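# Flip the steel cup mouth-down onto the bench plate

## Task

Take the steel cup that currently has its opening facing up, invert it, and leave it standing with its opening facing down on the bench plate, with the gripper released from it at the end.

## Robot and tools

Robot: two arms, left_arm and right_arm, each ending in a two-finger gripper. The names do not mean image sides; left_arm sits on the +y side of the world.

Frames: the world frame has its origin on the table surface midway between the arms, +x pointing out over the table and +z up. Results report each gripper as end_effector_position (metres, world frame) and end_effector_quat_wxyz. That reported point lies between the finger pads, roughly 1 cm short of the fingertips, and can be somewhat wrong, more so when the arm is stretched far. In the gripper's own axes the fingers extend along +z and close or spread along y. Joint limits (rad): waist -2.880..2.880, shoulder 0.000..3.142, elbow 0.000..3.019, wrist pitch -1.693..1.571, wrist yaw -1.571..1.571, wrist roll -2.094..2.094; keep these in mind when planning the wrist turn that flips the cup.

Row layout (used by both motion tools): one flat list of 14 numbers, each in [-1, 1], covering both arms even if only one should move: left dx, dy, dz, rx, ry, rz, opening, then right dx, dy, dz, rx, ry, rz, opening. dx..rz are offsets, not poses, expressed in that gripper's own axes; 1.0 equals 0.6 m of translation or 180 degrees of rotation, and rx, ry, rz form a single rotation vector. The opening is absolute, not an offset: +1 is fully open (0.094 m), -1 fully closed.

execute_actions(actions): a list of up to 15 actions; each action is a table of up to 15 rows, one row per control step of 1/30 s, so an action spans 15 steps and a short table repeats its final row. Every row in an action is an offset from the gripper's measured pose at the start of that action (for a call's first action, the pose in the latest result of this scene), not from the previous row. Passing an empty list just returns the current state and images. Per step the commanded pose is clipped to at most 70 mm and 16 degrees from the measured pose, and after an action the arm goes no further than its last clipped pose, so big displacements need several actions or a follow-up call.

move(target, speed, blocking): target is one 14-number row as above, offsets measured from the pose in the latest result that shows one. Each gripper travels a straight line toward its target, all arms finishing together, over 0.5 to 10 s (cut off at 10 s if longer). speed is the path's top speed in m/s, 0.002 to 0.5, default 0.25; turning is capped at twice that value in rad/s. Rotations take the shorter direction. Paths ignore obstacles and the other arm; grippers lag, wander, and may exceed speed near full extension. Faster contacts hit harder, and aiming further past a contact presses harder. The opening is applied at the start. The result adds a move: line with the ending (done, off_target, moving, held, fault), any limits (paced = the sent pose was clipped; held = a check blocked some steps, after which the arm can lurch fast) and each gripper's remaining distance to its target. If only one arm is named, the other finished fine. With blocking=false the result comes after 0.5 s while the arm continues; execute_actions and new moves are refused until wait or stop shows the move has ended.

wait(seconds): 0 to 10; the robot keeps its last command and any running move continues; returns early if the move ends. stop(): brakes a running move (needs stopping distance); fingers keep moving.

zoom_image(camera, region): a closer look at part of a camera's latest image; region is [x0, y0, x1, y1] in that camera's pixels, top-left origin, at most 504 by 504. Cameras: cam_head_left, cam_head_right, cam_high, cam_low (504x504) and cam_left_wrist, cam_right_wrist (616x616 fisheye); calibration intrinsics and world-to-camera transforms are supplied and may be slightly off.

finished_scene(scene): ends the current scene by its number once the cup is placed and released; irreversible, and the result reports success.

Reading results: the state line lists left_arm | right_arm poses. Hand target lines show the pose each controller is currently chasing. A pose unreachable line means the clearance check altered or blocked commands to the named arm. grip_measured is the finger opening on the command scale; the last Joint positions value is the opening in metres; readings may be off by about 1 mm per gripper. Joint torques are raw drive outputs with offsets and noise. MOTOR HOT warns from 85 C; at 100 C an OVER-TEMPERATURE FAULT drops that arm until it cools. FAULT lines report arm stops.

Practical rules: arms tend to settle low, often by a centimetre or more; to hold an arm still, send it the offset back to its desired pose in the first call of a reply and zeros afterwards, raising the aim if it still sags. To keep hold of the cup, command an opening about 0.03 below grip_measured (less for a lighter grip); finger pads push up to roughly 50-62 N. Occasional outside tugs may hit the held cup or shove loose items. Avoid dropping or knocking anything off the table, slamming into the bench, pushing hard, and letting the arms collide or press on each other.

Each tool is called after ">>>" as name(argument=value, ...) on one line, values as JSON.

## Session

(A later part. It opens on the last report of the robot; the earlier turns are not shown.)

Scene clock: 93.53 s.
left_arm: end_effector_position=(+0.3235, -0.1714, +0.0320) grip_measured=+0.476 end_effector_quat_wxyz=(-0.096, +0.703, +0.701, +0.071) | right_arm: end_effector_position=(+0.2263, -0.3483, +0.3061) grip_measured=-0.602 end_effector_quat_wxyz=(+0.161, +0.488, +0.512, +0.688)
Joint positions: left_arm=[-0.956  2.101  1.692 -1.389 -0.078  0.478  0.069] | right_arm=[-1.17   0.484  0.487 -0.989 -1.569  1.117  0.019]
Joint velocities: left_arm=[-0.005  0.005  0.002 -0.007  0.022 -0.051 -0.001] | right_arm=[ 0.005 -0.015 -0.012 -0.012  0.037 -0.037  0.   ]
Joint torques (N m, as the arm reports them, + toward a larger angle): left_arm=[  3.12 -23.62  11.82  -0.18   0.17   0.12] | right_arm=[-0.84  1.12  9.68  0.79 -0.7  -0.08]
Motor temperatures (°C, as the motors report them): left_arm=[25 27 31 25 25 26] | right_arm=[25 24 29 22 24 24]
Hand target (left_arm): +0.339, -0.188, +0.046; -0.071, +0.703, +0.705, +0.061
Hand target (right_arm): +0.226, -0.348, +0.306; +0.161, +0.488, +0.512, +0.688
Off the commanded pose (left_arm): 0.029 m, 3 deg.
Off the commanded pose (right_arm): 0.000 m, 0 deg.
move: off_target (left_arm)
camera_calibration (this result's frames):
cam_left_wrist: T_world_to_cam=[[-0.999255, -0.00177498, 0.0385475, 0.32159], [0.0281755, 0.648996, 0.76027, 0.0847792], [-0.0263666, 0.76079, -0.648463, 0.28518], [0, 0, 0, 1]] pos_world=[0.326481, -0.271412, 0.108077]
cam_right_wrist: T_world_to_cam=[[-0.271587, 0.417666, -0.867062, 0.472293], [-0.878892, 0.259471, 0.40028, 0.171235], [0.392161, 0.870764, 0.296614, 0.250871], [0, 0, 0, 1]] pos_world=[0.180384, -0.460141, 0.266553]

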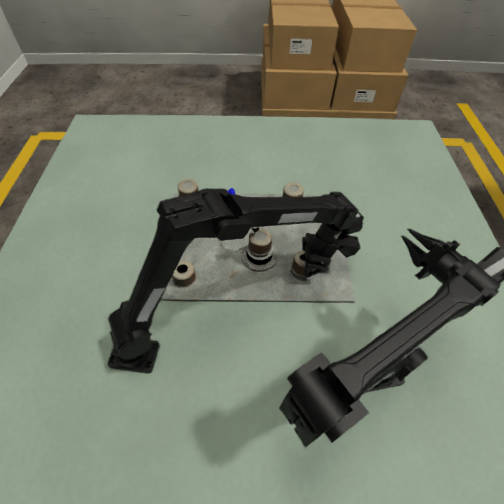

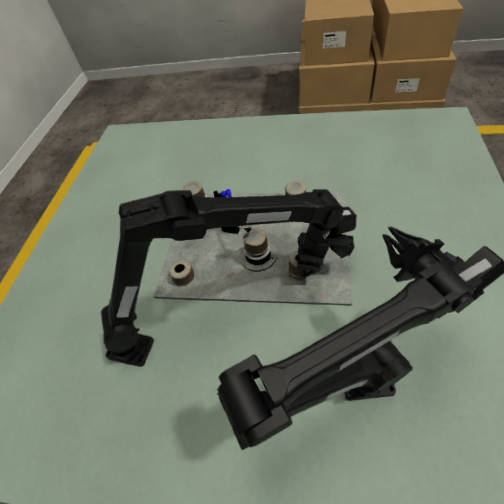

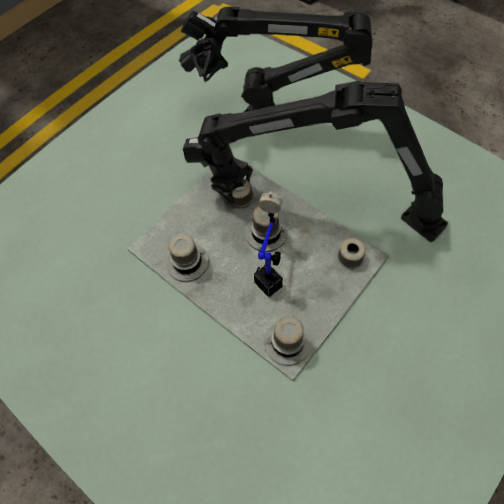

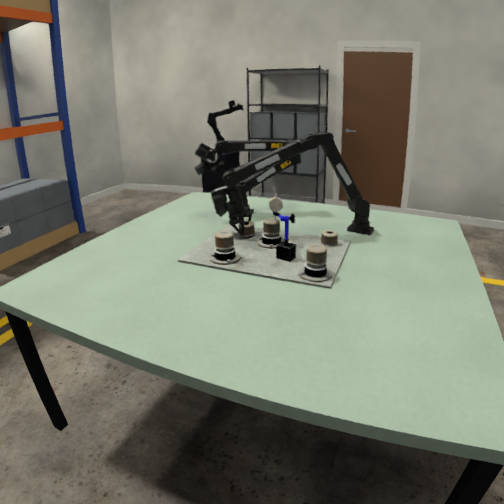

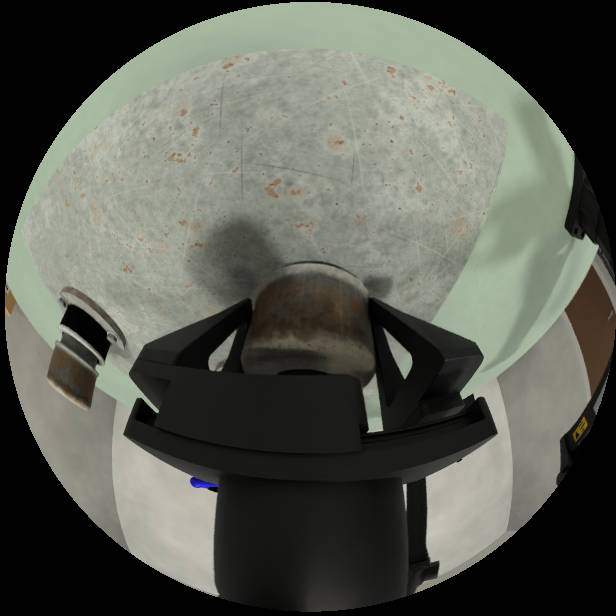

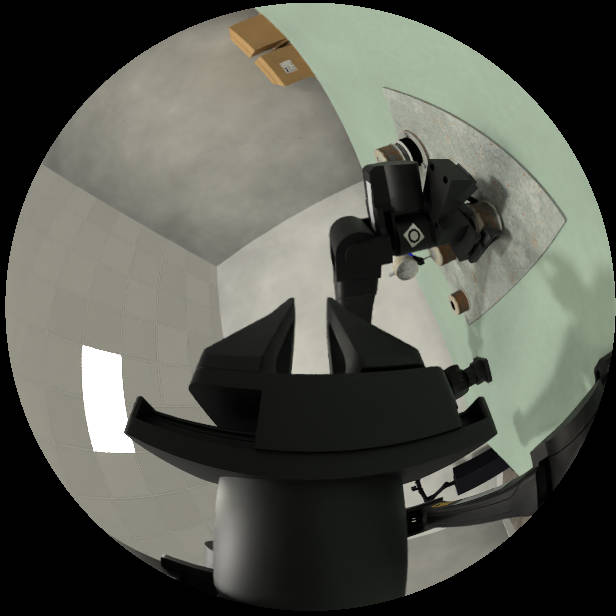

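Nearly down; let it sink, open, lift.

>>> move(target=[0,0,0,0,-0.02,0,0.4,0,0,0,0,0,0,-0.6], speed=0.03)

>>> move(target=[0,0,-0.02,0,0,0,1,0,0,0,0,0,0,-0.6], speed=0.03)

>>> move(target=[0.03,0,-0.17,0,0,0,1,0,0,0,0,0,0,-0.6], speed=0.15)

>>> zoom_image(camera="cam_low", region=[190,160,330,260])

Scene clock: 99.03 s.
left_arm: end_effector_position=(+0.3211, -0.1684, +0.0265) grip_measured=+0.476 end_effector_quat_wxyz=(-0.085, +0.702, +0.705, +0.058) | right_arm: end_effector_position=(+0.2263, -0.3483, +0.3061) grip_measured=-0.602 end_effector_quat_wxyz=(+0.161, +0.488, +0.512, +0.688)
Joint positions: left_arm=[-0.952  2.079  1.644 -1.334 -0.06   0.478  0.069] | right_arm=[-1.17   0.484  0.487 -0.989 -1.569  1.117  0.019]
Joint velocities: left_arm=[-0.005 -0.005 -0.017 -0.027 -0.037 -0.022 -0.001] | right_arm=[-0.015  0.005  0.007  0.007 -0.051 -0.007 -0.   ]
Joint torques (N m, as the arm reports them, + toward a larger angle): left_arm=[  2.64 -24.64   7.29   0.45   0.53   0.16] | right_arm=[-0.85  1.07  9.67  0.77 -0.7  -0.08]
Motor temperatures (°C, as the motors report them): left_arm=[25 27 30 25 25 26] | right_arm=[25 24 29 22 24 24]
Hand target (left_arm): +0.324, -0.171, +0.032; -0.075, +0.705, +0.704, +0.049
Hand target (right_arm): +0.226, -0.348, +0.306; +0.161, +0.488, +0.512, +0.688
Off the commanded pose (left_arm): 0.007 m, 2 deg.
Off the commanded pose (right_arm): 0.000 m, 0 deg.
move: done
camera_calibration (this result's frames):
cam_left_wrist: T_world_to_cam=[[-0.999138, -0.00803433, 0.0407342, 0.318268], [0.0246564, 0.674544, 0.737822, 0.0930398], [-0.0334049, 0.738191, -0.673765, 0.278432], [0, 0, 0, 1]] pos_world=[0.325, -0.265738, 0.105987]
cam_right_wrist: T_world_to_cam=[[-0.271587, 0.417666, -0.867062, 0.472293], [-0.878892, 0.259471, 0.40028, 0.171235], [0.392161, 0.870764, 0.296614, 0.250871], [0, 0, 0, 1]] pos_world=[0.180384, -0.460141, 0.266553]

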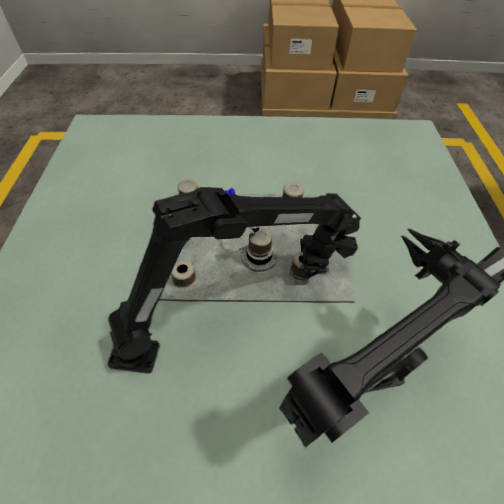

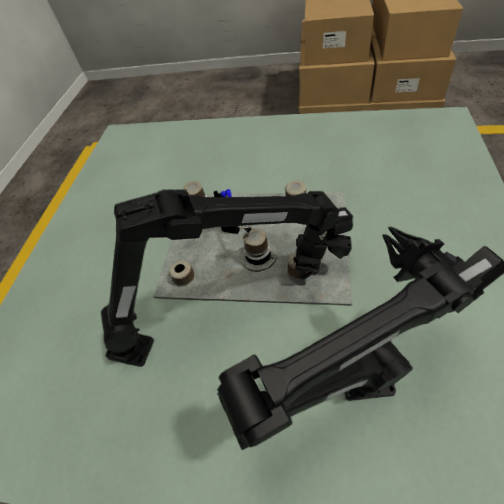

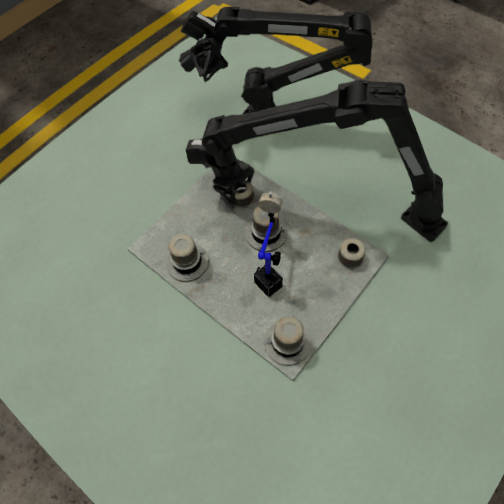

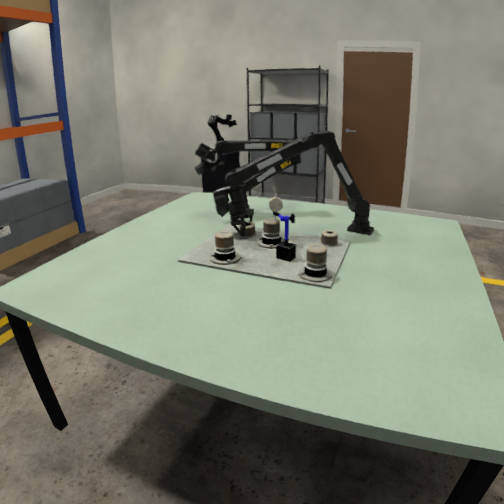

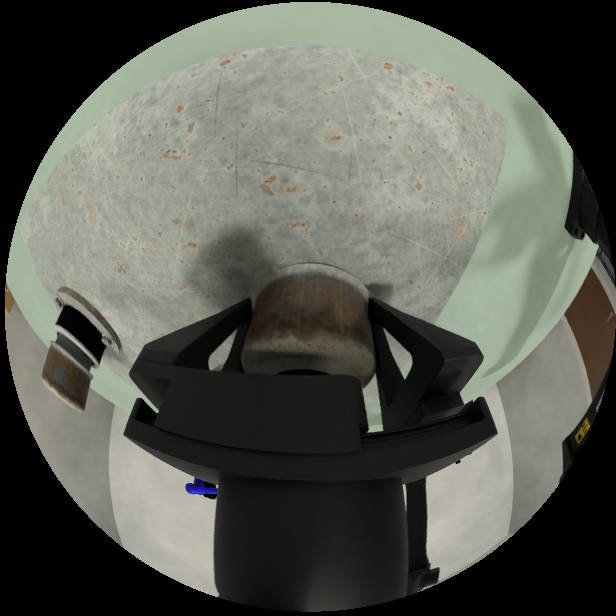

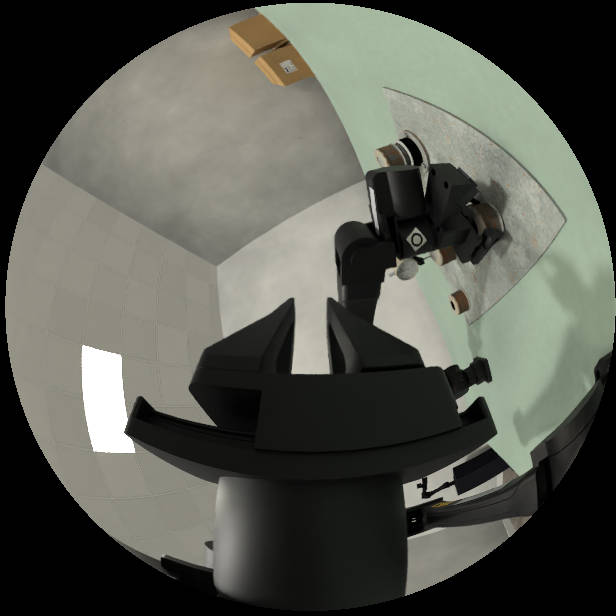

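Scene clock: 99.73 s.
left_arm: end_effector_position=(+0.3190, -0.1645, +0.0275) grip_measured=+1.000 end_effector_quat_wxyz=(-0.094, +0.701, +0.704, +0.061) | right_arm: end_effector_position=(+0.2263, -0.3483, +0.3061) grip_measured=-0.602 end_effector_quat_wxyz=(+0.161, +0.488, +0.512, +0.688)
Joint positions: left_arm=[-0.952  2.079  1.644 -1.352 -0.06   0.478  0.094] | right_arm=[-1.17   0.484  0.487 -0.989 -1.569  1.117  0.019]
Joint velocities: left_arm=[-0.005 -0.005  0.017 -0.012 -0.022 -0.051  0.   ] | right_arm=[-0.005 -0.005  0.017 -0.002  0.022 -0.066 -0.001]
Joint torques (N m, as the arm reports them, + toward a larger angle): left_arm=[  2.25 -23.97   9.2   -0.6    0.11   0.01] | right_arm=[-0.84  1.12  9.67  0.77 -0.7  -0.09]
Motor temperatures (°C, as the motors report them): left_arm=[25 27 30 25 25 26] | right_arm=[25 24 29 22 24 24]
Hand target (left_arm): +0.322, -0.171, +0.038; -0.085, +0.702, +0.705, +0.058
Hand target (right_arm): +0.226, -0.348, +0.306; +0.161, +0.488, +0.512, +0.688
Off the commanded pose (left_arm): 0.013 m, 1 deg.
Off the commanded pose (right_arm): 0.000 m, 0 deg.
move: off_target (left_arm)
camera_calibration (this result's frames):
cam_left_wrist: T_world_to_cam=[[-0.998751, -0.00876127, 0.0491843, 0.315723], [0.0310434, 0.662529, 0.748392, 0.0854808], [-0.0391429, 0.748985, -0.66143, 0.279388], [0, 0, 0, 1]] pos_world=[0.323611, -0.263125, 0.105294]
cam_right_wrist: T_world_to_cam=[[-0.271587, 0.417666, -0.867062, 0.472293], [-0.878892, 0.259471, 0.40028, 0.171235], [0.392161, 0.870764, 0.296614, 0.250871], [0, 0, 0, 1]] pos_world=[0.180384, -0.460141, 0.266553]

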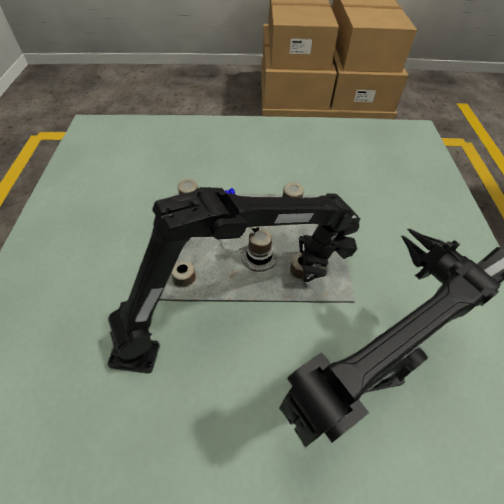

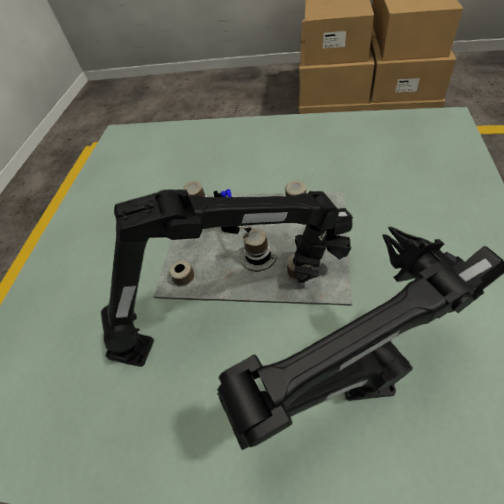

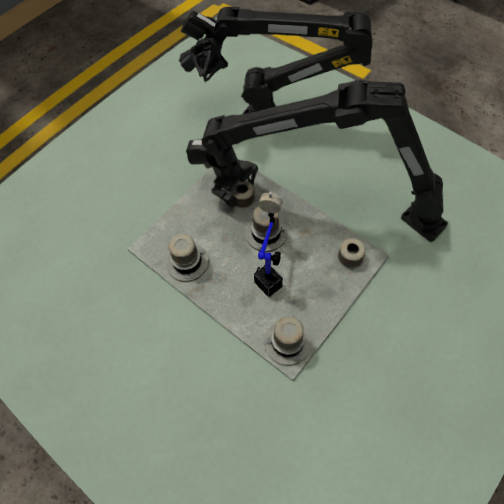

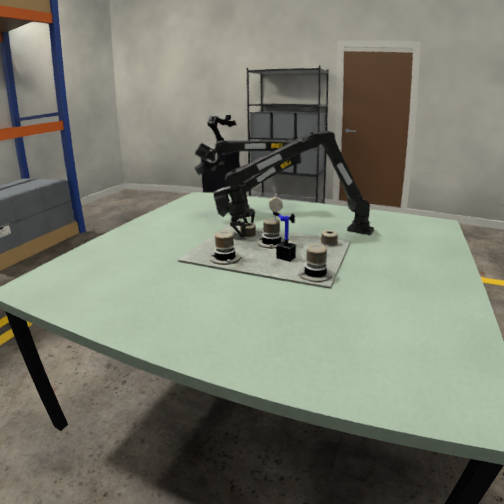

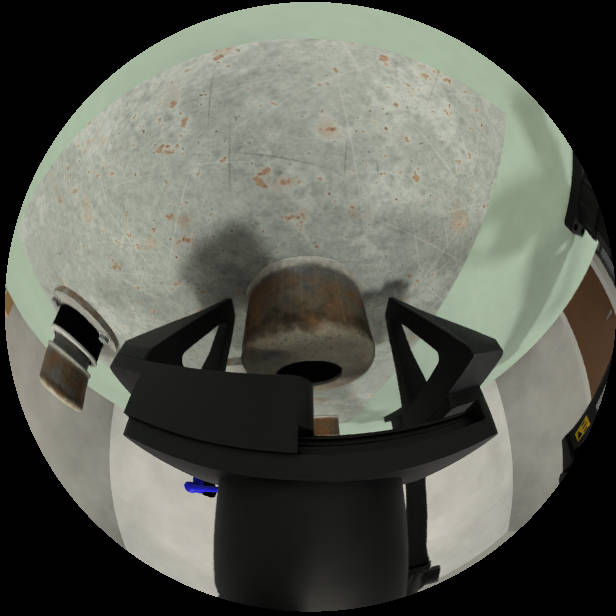

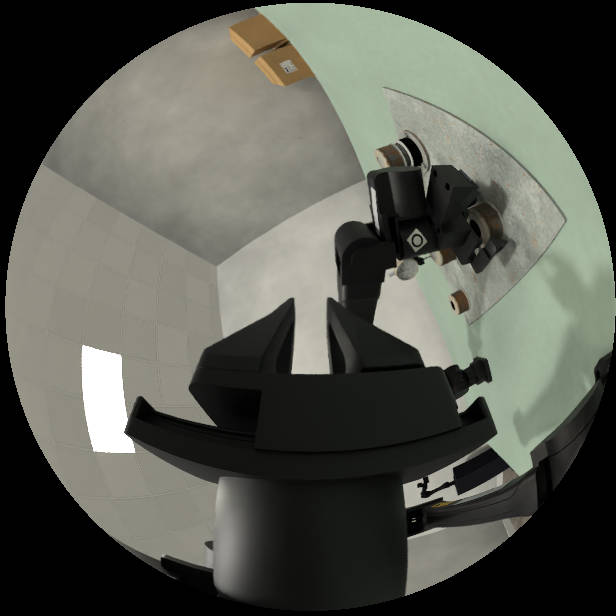

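Scene clock: 100.87 s.
left_arm: end_effector_position=(+0.3175, -0.1616, +0.1167) grip_measured=+1.000 end_effector_quat_wxyz=(-0.109, +0.700, +0.702, +0.065) | right_arm: end_effector_position=(+0.2263, -0.3483, +0.3061) grip_measured=-0.602 end_effector_quat_wxyz=(+0.161, +0.488, +0.512, +0.688)
Joint positions: left_arm=[-0.952  2.011  1.774 -1.581 -0.06   0.478  0.094] | right_arm=[-1.17   0.484  0.487 -0.989 -1.569  1.117  0.019]
Joint velocities: left_arm=[ 0.005  0.005  0.007 -0.007  0.007 -0.037  0.   ] | right_arm=[-0.024 -0.005 -0.002  0.007  0.022 -0.022  0.001]
Joint torques (N m, as the arm reports them, + toward a larger angle): left_arm=[  2.73 -23.18  11.08  -0.71   0.04   0.08] | right_arm=[-0.84  1.14  9.68  0.77 -0.7  -0.08]
Motor temperatures (°C, as the motors report them): left_arm=[25 28 30 25 25 26] | right_arm=[25 24 29 22 24 24]
Hand target (left_arm): +0.325, -0.169, +0.131; -0.094, +0.701, +0.704, +0.061
Hand target (right_arm): +0.226, -0.348, +0.306; +0.161, +0.488, +0.512, +0.688
Off the commanded pose (left_arm): 0.017 m, 2 deg.
Off the commanded pose (right_arm): 0.000 m, 0 deg.
move: off_target (left_arm)
camera_calibration (this result's frames):
cam_left_wrist: T_world_to_cam=[[-0.997946, -0.010276, 0.0632299, 0.307717], [0.0418868, 0.642131, 0.76545, 0.00814779], [-0.0484676, 0.766526, -0.640381, 0.339565], [0, 0, 0, 1]] pos_world=[0.323202, -0.262355, 0.191757]
cam_right_wrist: T_world_to_cam=[[-0.271587, 0.417666, -0.867062, 0.472293], [-0.878892, 0.259471, 0.40028, 0.171235], [0.392161, 0.870764, 0.296614, 0.250871], [0, 0, 0, 1]] pos_world=[0.180384, -0.460141, 0.266553]

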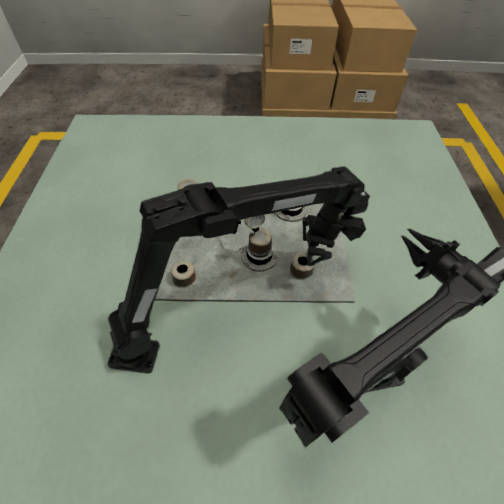

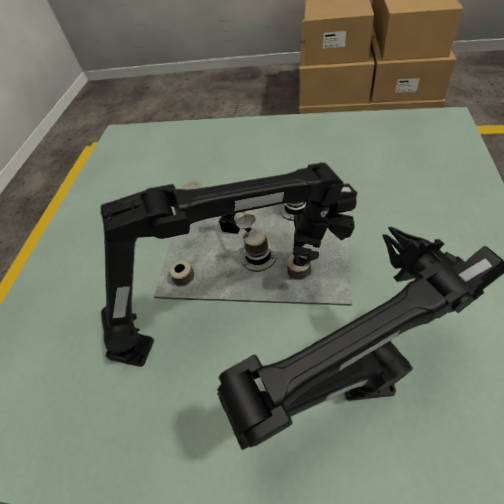

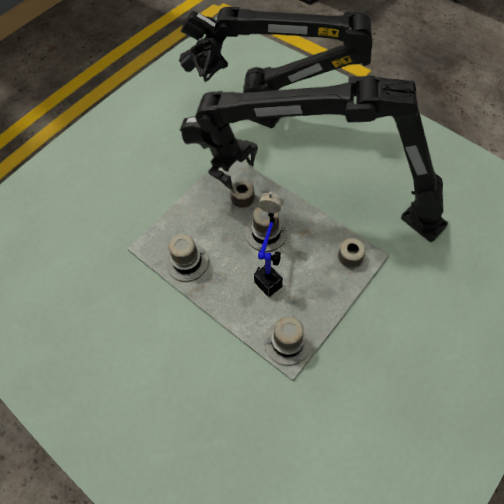

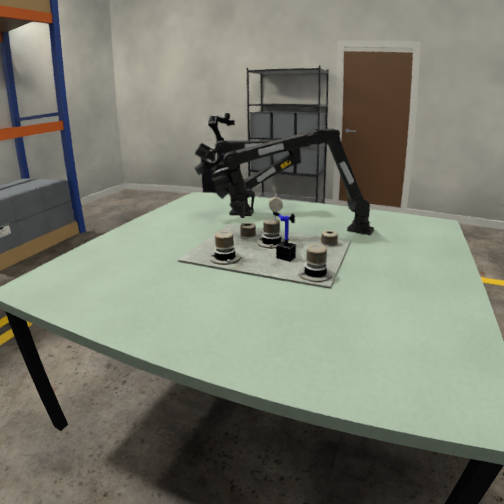

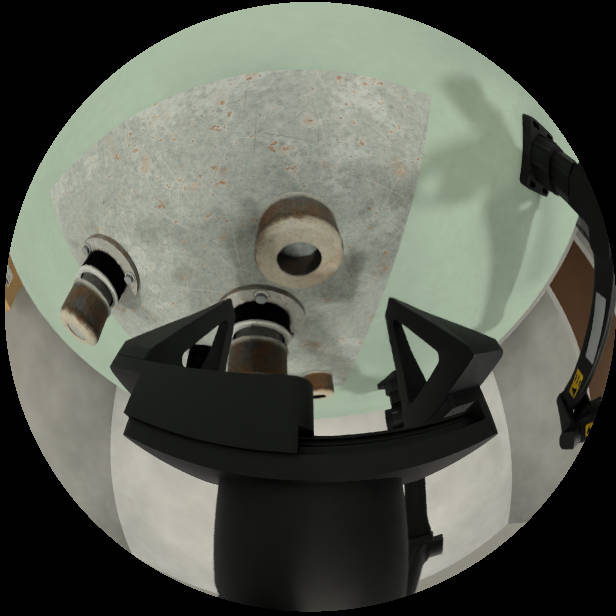

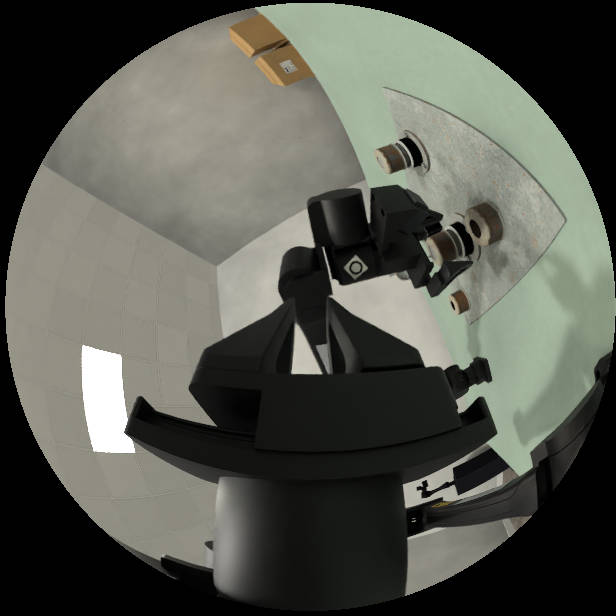

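Region (190, 160, 330, 260) of cam_low's 504x504 image, scaled by 3.600, with more detail than that image has; it fills the top 360 rows of this view, and the rest is white.

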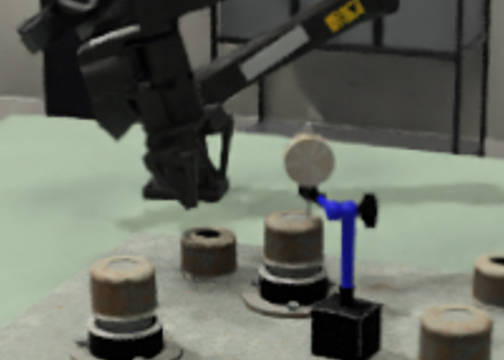

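>>> finished_scene(scene=1)

The scene is finished: the task was done.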